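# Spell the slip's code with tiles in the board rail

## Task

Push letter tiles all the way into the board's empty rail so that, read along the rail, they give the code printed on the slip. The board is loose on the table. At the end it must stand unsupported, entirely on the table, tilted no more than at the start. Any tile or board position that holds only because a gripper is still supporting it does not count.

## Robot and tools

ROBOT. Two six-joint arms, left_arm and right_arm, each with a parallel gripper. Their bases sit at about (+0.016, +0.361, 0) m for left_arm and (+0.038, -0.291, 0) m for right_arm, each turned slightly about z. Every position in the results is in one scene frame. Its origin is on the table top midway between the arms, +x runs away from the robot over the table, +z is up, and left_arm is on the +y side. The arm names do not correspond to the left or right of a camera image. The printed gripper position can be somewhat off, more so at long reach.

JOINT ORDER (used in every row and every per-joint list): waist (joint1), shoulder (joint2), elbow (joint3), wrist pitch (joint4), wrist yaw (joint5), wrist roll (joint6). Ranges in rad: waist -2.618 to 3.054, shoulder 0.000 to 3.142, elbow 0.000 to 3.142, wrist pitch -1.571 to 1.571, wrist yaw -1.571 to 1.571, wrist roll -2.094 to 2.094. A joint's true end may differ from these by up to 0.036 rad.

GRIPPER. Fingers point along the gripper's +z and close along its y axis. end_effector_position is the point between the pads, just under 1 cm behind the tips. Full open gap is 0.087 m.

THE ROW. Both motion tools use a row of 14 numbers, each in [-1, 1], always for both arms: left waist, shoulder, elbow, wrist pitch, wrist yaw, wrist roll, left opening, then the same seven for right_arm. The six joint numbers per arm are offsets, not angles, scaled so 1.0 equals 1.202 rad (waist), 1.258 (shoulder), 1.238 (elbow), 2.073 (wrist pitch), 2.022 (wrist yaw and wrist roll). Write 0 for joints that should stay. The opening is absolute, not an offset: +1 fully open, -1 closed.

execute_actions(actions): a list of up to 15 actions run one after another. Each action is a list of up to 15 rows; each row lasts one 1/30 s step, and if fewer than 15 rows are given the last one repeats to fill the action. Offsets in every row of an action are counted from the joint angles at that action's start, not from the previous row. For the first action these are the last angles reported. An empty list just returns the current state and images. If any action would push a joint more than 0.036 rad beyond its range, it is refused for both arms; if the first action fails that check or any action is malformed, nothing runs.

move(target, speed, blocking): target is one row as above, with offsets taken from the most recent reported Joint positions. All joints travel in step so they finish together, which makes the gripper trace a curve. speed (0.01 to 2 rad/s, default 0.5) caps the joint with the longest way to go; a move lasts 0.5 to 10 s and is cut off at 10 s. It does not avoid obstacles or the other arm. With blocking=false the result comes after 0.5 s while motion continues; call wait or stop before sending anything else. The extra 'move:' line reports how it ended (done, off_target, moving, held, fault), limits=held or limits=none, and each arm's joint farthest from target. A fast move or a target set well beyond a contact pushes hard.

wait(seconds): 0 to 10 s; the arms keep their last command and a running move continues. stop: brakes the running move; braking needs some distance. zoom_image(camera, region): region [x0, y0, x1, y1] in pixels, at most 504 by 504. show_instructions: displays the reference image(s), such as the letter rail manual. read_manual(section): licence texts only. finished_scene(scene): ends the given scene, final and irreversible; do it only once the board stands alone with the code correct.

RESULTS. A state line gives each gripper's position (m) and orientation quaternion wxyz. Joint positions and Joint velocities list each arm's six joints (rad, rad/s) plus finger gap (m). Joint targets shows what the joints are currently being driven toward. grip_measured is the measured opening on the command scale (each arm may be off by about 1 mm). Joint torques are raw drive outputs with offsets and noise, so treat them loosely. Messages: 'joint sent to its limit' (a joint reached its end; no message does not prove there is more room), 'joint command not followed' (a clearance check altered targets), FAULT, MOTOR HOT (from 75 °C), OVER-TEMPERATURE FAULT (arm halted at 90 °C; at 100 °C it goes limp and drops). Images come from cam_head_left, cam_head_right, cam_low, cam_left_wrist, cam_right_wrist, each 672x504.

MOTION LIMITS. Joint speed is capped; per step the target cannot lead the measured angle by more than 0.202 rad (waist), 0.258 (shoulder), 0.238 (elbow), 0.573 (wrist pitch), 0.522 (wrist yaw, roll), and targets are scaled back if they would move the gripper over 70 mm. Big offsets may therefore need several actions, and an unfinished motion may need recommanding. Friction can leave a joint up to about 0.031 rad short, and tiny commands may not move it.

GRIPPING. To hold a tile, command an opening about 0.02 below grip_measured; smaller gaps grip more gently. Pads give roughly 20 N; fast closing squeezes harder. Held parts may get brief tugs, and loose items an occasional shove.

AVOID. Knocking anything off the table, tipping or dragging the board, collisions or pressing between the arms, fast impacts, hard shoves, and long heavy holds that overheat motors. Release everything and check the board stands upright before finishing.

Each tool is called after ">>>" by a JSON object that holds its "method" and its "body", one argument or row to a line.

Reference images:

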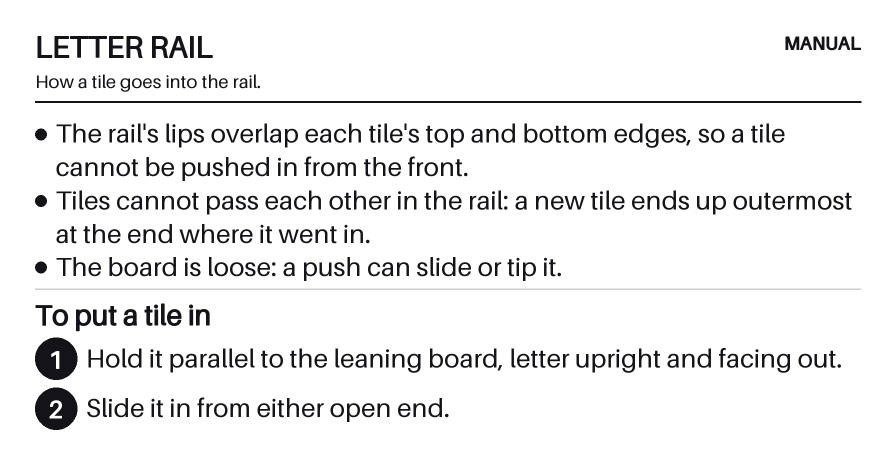

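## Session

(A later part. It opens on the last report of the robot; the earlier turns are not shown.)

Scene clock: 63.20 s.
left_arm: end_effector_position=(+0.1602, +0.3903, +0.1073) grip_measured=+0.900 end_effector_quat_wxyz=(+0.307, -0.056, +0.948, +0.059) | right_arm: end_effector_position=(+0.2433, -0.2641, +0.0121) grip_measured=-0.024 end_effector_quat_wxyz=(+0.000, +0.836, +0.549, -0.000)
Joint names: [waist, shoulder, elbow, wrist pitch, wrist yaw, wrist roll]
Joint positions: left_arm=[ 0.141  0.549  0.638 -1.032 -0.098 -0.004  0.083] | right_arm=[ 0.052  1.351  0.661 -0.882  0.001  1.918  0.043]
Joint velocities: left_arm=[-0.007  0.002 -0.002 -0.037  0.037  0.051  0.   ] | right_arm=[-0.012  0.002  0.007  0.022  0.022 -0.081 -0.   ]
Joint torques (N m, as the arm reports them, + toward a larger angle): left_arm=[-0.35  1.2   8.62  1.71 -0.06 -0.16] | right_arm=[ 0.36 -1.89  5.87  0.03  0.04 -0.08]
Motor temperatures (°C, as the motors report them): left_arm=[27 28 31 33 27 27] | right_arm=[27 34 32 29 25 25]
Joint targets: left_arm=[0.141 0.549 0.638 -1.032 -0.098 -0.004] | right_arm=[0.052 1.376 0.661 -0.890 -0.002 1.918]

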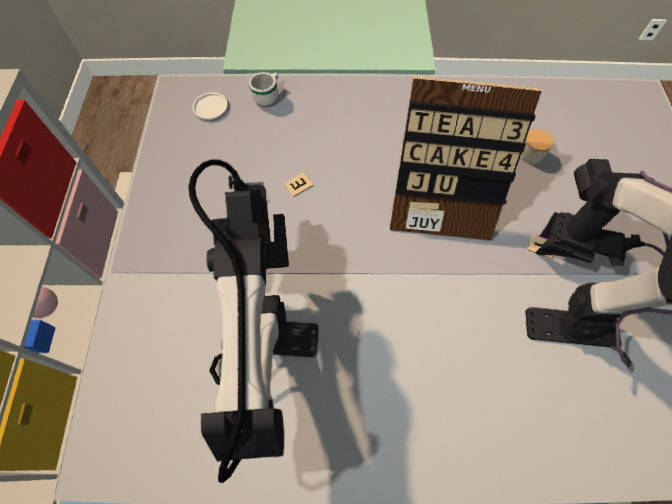

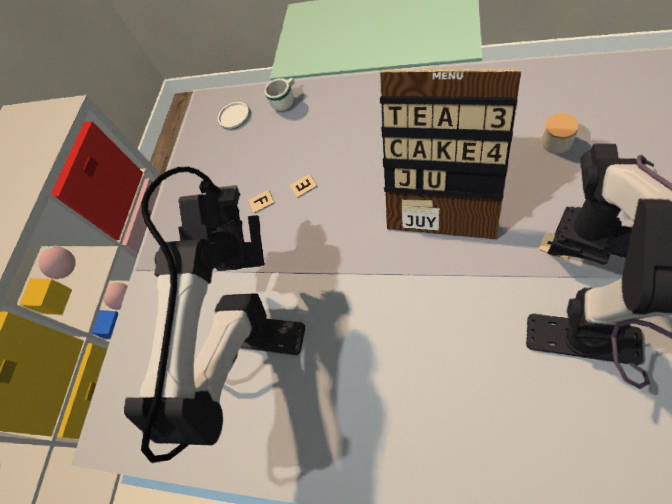

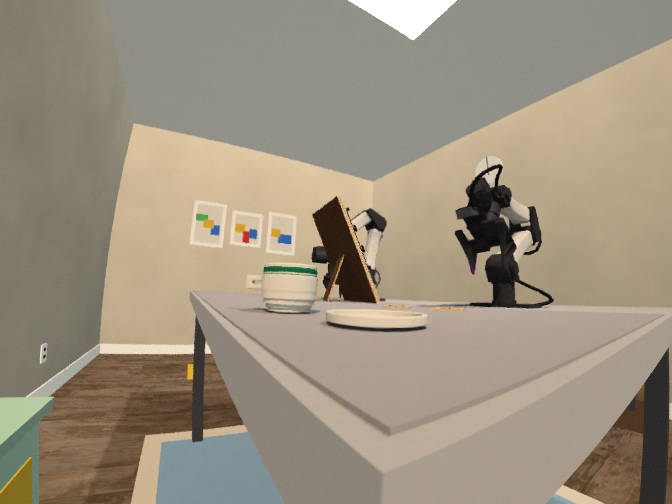

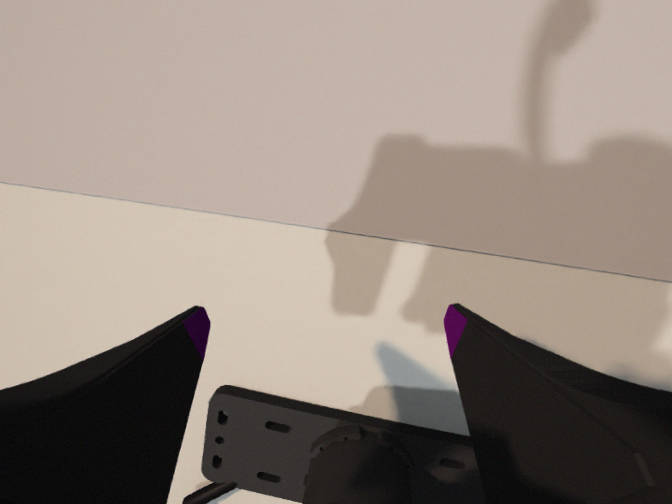

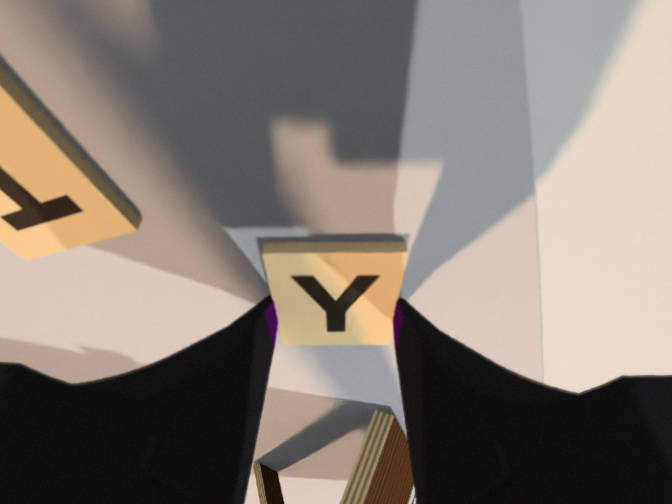

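>>> {"method": "move", "body": {
  "target": [0,0,0,0,0,0,0.9,0.727,-0.386,-0.094,0.287,0.405,-0.708,-0.12],
  "speed": 1.0
}}

Scene clock: 65.73 s.
left_arm: end_effector_position=(+0.1602, +0.3903, +0.1073) grip_measured=+0.900 end_effector_quat_wxyz=(+0.307, -0.056, +0.948, +0.059) | right_arm: end_effector_position=(+0.2962, -0.1855, +0.1492) grip_measured=-0.024 end_effector_quat_wxyz=(+0.551, +0.056, +0.832, -0.018)
Joint names: [waist, shoulder, elbow, wrist pitch, wrist yaw, wrist roll]
Joint positions: left_arm=[ 0.141  0.549  0.638 -1.032 -0.098 -0.004  0.083] | right_arm=[ 0.916  0.881  0.566 -0.289  0.809  0.497  0.043]
Joint velocities: left_arm=[-0.017  0.007 -0.002  0.007 -0.022 -0.051 -0.001] | right_arm=[-0.017 -0.022 -0.017 -0.007 -0.022  0.022  0.   ]
Joint torques (N m, as the arm reports them, + toward a larger angle): left_arm=[-0.33  1.22  8.65  1.71 -0.05 -0.16] | right_arm=[ 0.74 -3.    6.35  1.53  0.44 -0.17]
Motor temperatures (°C, as the motors report them): left_arm=[27 28 31 33 27 27] | right_arm=[27 34 32 30 25 25]
Joint targets: left_arm=[0.141 0.549 0.638 -1.032 -0.098 -0.004] | right_arm=[0.926 0.865 0.545 -0.287 0.819 0.487]
move: off_target (right_arm); limits=none; left_arm: farthest joint: the waist, 0.000 radians from its target (0.000 radians at the start); right_arm: farthest joint: the elbow, 0.021 radians from its target (0.117 radians at the start)

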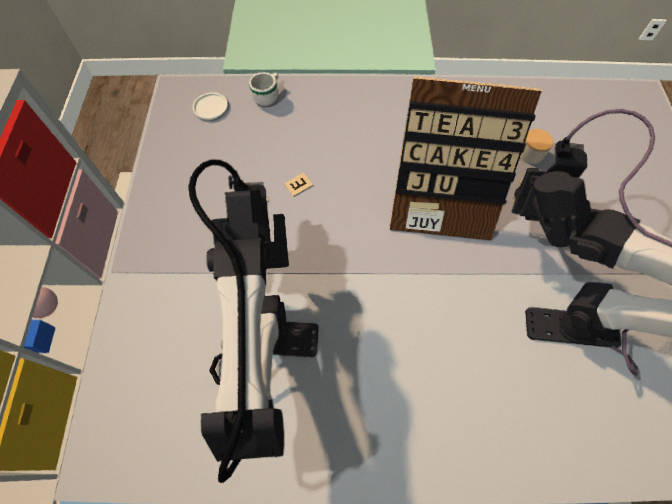

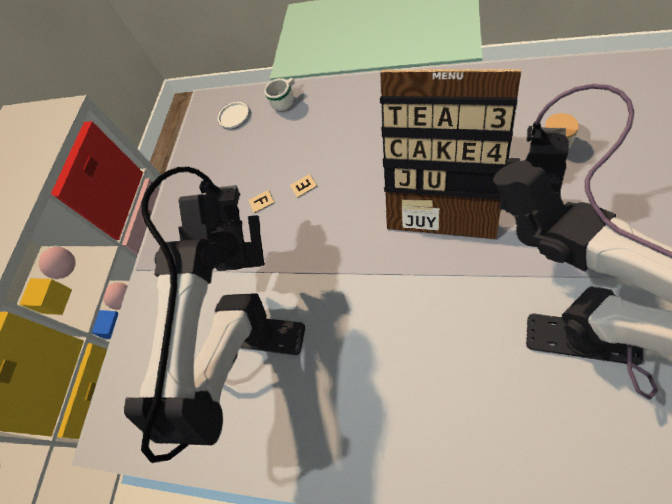

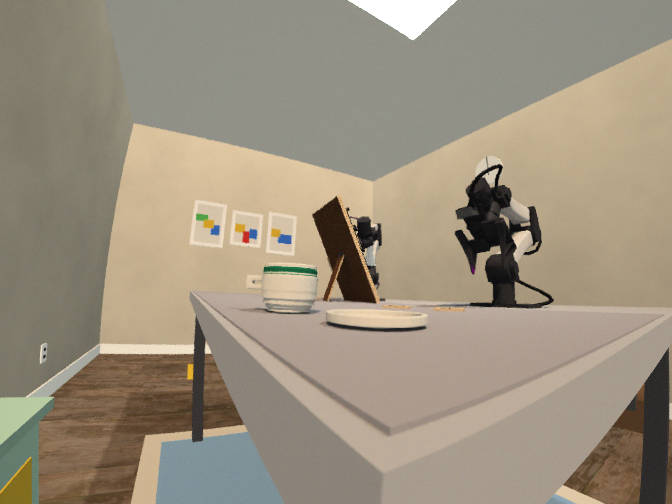

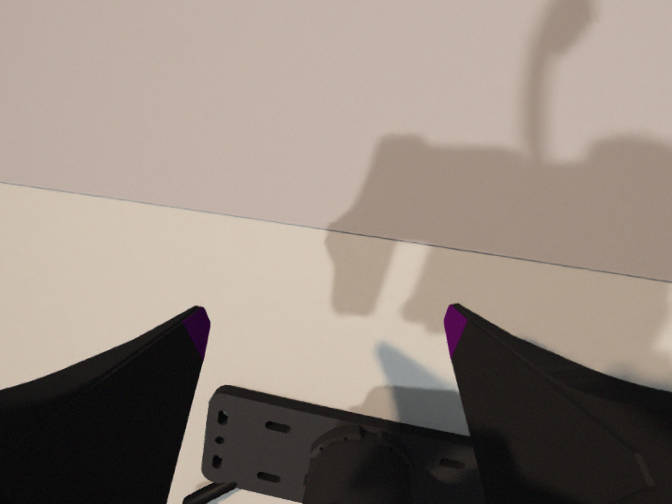

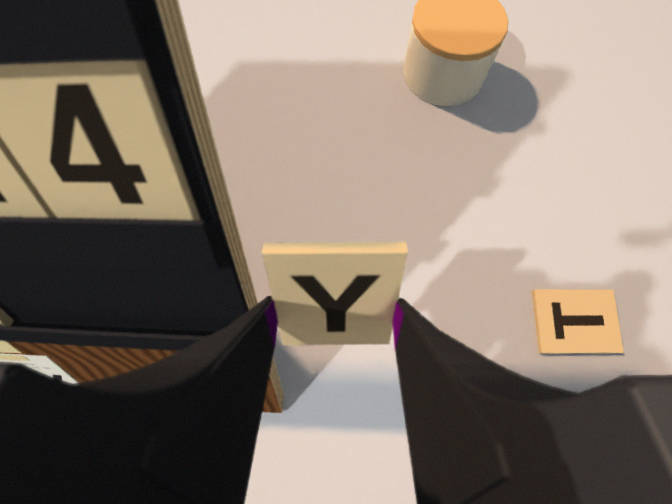

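>>> {"method": "move", "body": {
  "target": [0,0,0,0,0,0,0.9,0.036,0.067,0.018,0.02,0.018,0.019,-0.12],
  "speed": 0.15
}}

>>> {"method": "zoom_image", "body": {
  "camera": "cam_right_wrist",
  "region": [150,180,420,380]
}}

Scene clock: 67.07 s.
left_arm: end_effector_position=(+0.1602, +0.3903, +0.1073) grip_measured=+0.900 end_effector_quat_wxyz=(+0.307, -0.056, +0.948, +0.059) | right_arm: end_effector_position=(+0.3002, -0.1723, +0.1454) grip_measured=-0.024 end_effector_quat_wxyz=(+0.552, +0.057, +0.832, -0.016)
Joint names: [waist, shoulder, elbow, wrist pitch, wrist yaw, wrist roll]
Joint positions: left_arm=[ 0.141  0.549  0.638 -1.032 -0.098 -0.004  0.083] | right_arm=[ 0.95   0.946  0.577 -0.25   0.834  0.525  0.043]
Joint velocities: left_arm=[-0.002  0.017 -0.002 -0.007 -0.022  0.022 -0.001] | right_arm=[ 0.002 -0.007  0.002 -0.037 -0.007 -0.022 -0.001]
Joint torques (N m, as the arm reports them, + toward a larger angle): left_arm=[-0.34  1.19  8.65  1.72 -0.05 -0.14] | right_arm=[ 0.94 -0.18  8.65  1.49  0.44 -0.07]
Motor temperatures (°C, as the motors report them): left_arm=[27 28 31 33 27 27] | right_arm=[27 34 32 30 25 25]
Joint targets: left_arm=[0.141 0.549 0.638 -1.032 -0.098 -0.004] | right_arm=[0.960 0.965 0.588 -0.247 0.845 0.536]
move: done; limits=none; left_arm: farthest joint: the waist, 0.000 radians from its target (0.000 radians at the start); right_arm: farthest joint: the shoulder, 0.019 radians from its target (0.085 radians at the start)

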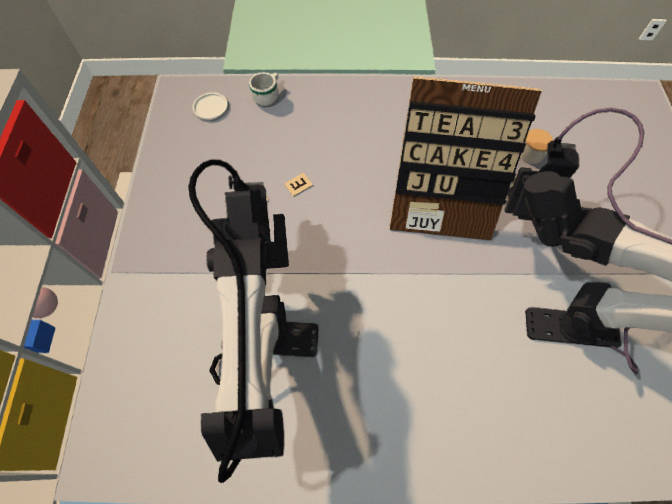

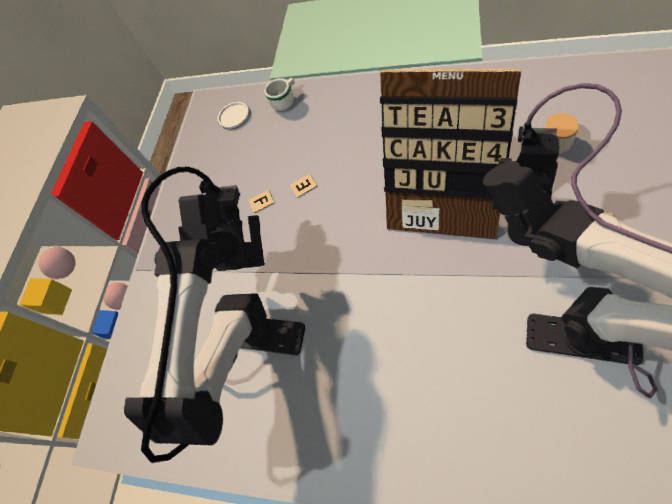

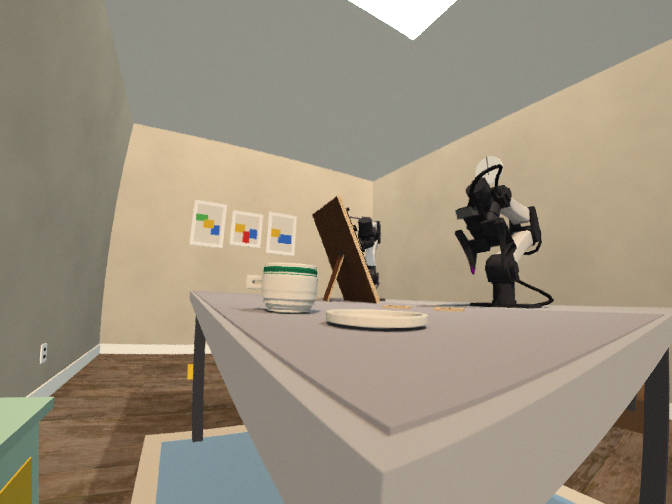

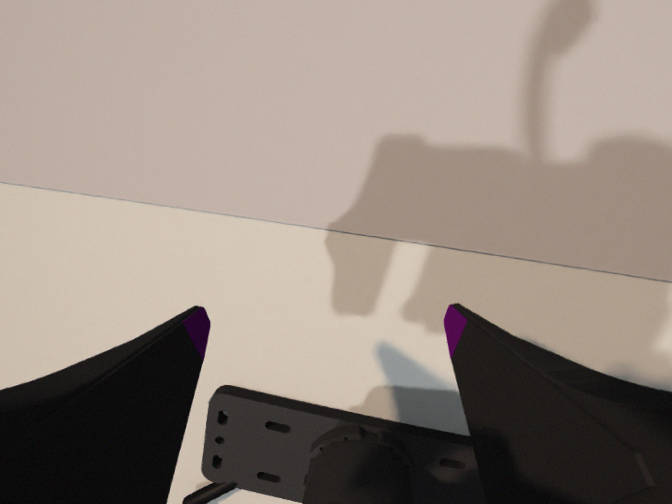

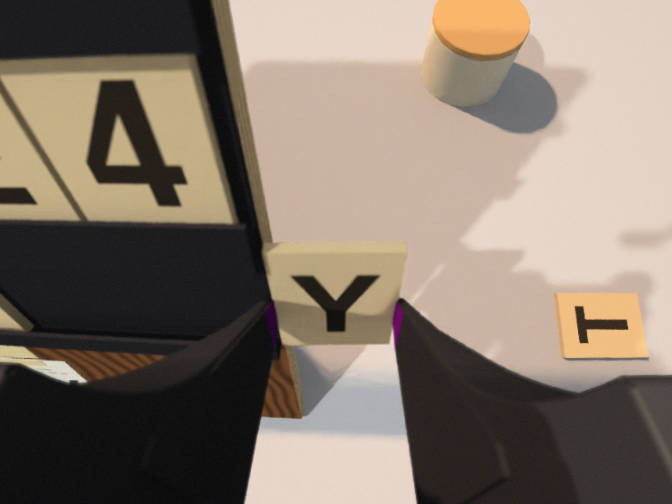

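Region (150, 180, 420, 380) of cam_right_wrist's 672x504 image, scaled by 1.867, with more detail than that image has; it fills the top 373 rows of this view, and the rest is white.

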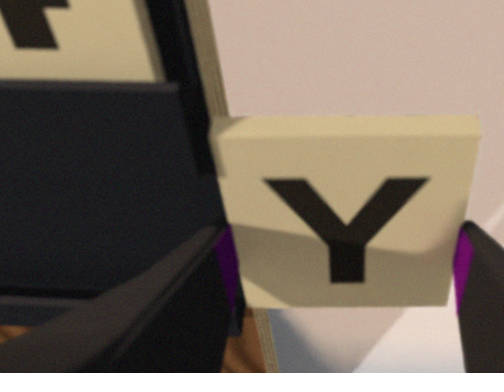

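>>> {"method": "execute_actions", "body": {
  "actions": [
    [[0,0,0,0,0,0,0.9,0.007,0.012,0,-0.014,0.013,0.004,-0.12]]
  ]
}}

>>> {"method": "move", "body": {
  "target": [0,0,0,0,0,0,0.9,0.039,0.061,0.033,0,0.02,0.022,-0.12],
  "speed": 0.12
}}

Scene clock: 67.73 s.
left_arm: end_effector_position=(+0.1602, +0.3903, +0.1073) grip_measured=+0.900 end_effector_quat_wxyz=(+0.307, -0.056, +0.948, +0.059) | right_arm: end_effector_position=(+0.2996, -0.1761, +0.1448) grip_measured=-0.024 end_effector_quat_wxyz=(+0.552, +0.058, +0.832, -0.025)
Joint names: [waist, shoulder, elbow, wrist pitch, wrist yaw, wrist roll]
Joint positions: left_arm=[ 0.141  0.549  0.638 -1.032 -0.098 -0.004  0.083] | right_arm=[ 0.95   0.946  0.577 -0.261  0.85   0.525  0.043]
Joint velocities: left_arm=[-0.002  0.017  0.002  0.037  0.007 -0.007  0.001] | right_arm=[-0.002  0.012 -0.002 -0.081 -0.051 -0.037 -0.   ]
Joint torques (N m, as the arm reports them, + toward a larger angle): left_arm=[-0.34  1.2   8.64  1.71 -0.05 -0.15] | right_arm=[ 0.89 -0.84  8.02  1.34  0.46 -0.07]
Motor temperatures (°C, as the motors report them): left_arm=[27 28 31 33 27 27] | right_arm=[27 34 32 30 25 25]
Joint targets: left_arm=[0.141 0.549 0.638 -1.032 -0.098 -0.004] | right_arm=[0.959 0.961 0.577 -0.278 0.861 0.533]

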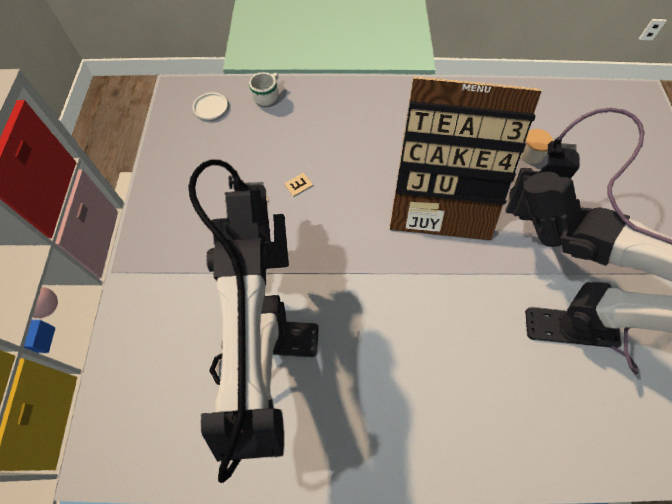

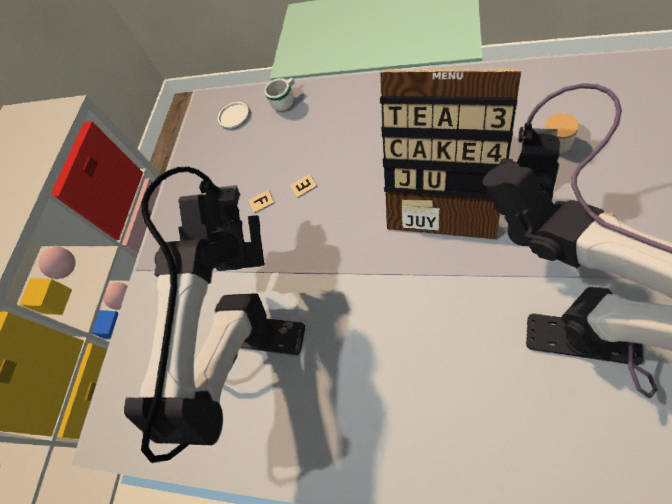

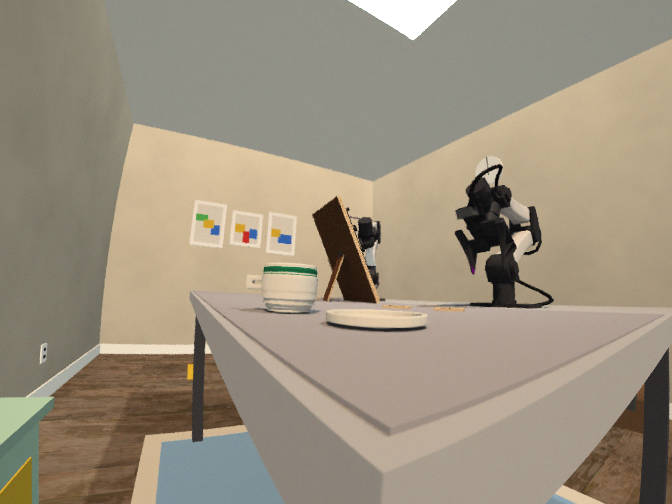

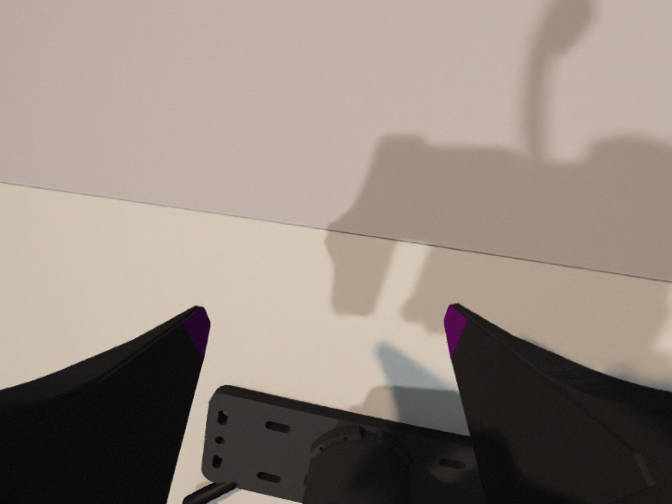

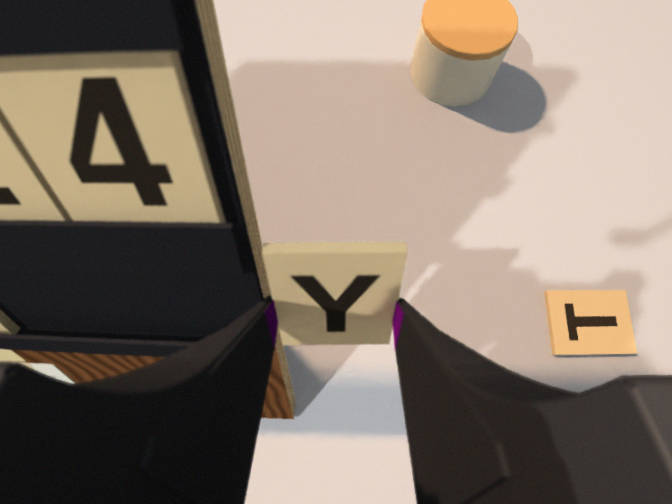

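Scene clock: 68.80 s.
left_arm: end_effector_position=(+0.1602, +0.3903, +0.1073) grip_measured=+0.900 end_effector_quat_wxyz=(+0.307, -0.056, +0.948, +0.059) | right_arm: end_effector_position=(+0.3010, -0.1641, +0.1443) grip_measured=-0.024 end_effector_quat_wxyz=(+0.551, +0.057, +0.832, -0.026)
Joint names: [waist, shoulder, elbow, wrist pitch, wrist yaw, wrist roll]
Joint positions: left_arm=[ 0.141  0.549  0.638 -1.032 -0.098 -0.004  0.083] | right_arm=[ 0.988  1.003  0.606 -0.261  0.879  0.56   0.043]
Joint velocities: left_arm=[-0.017 -0.007 -0.007  0.007 -0.066 -0.007 -0.001] | right_arm=[-0.007 -0.017 -0.007  0.022 -0.007 -0.066 -0.001]
Joint torques (N m, as the arm reports them, + toward a larger angle): left_arm=[-0.32  1.18  8.61  1.71 -0.04 -0.15] | right_arm=[ 0.74 -0.71  8.77  1.43  0.45 -0.04]
Motor temperatures (°C, as the motors report them): left_arm=[27 28 31 33 27 27] | right_arm=[27 34 33 30 25 25]
Joint targets: left_arm=[0.141 0.549 0.638 -1.032 -0.098 -0.004] | right_arm=[0.997 1.023 0.618 -0.262 0.890 0.570]
move: done; limits=none; left_arm: farthest joint: the waist, 0.000 radians from its target (0.000 radians at the start); right_arm: farthest joint: the shoulder, 0.019 radians from its target (0.077 radians at the start)

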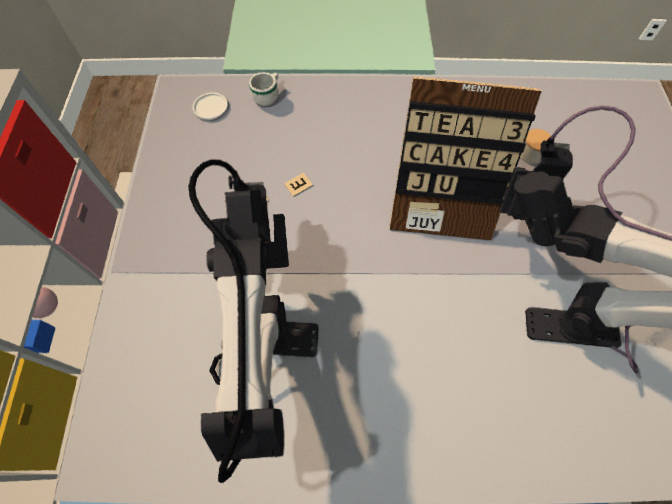

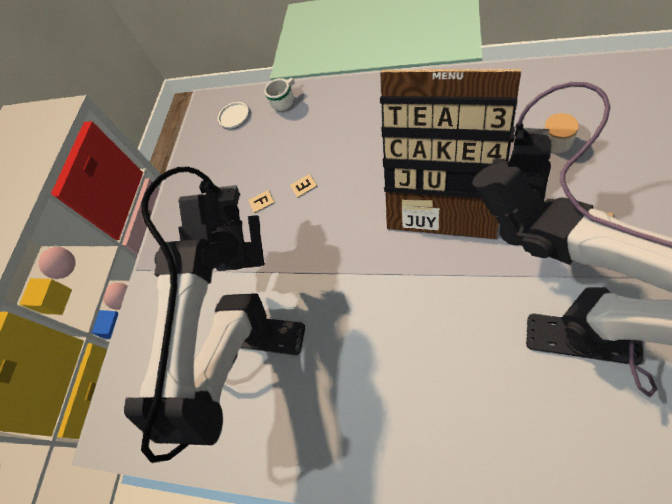

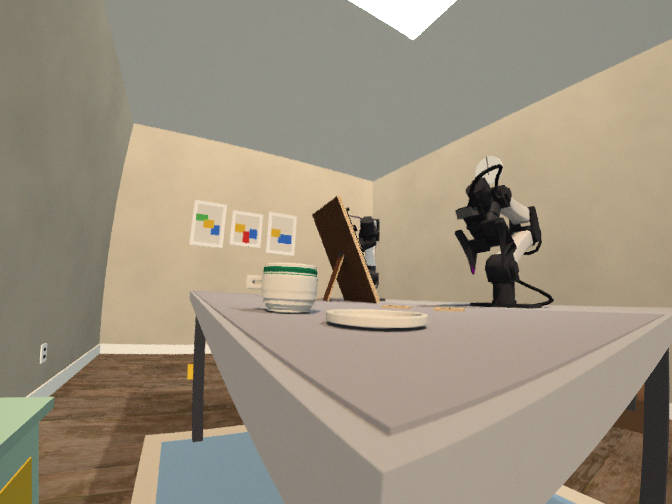

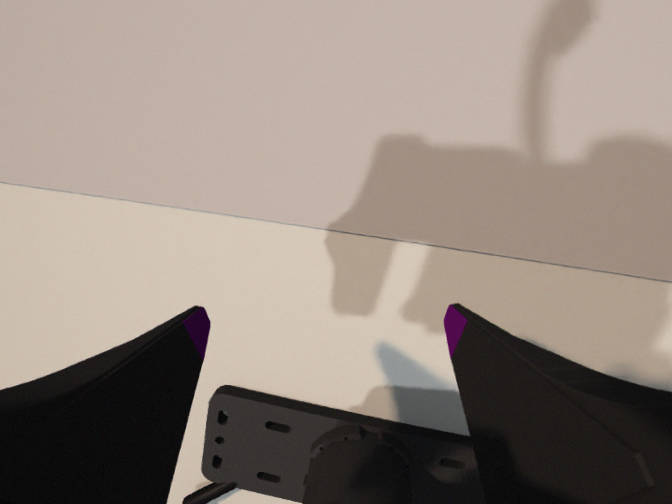

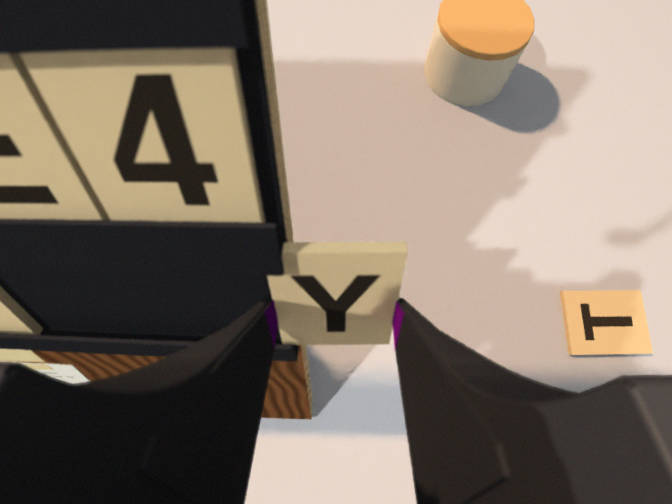

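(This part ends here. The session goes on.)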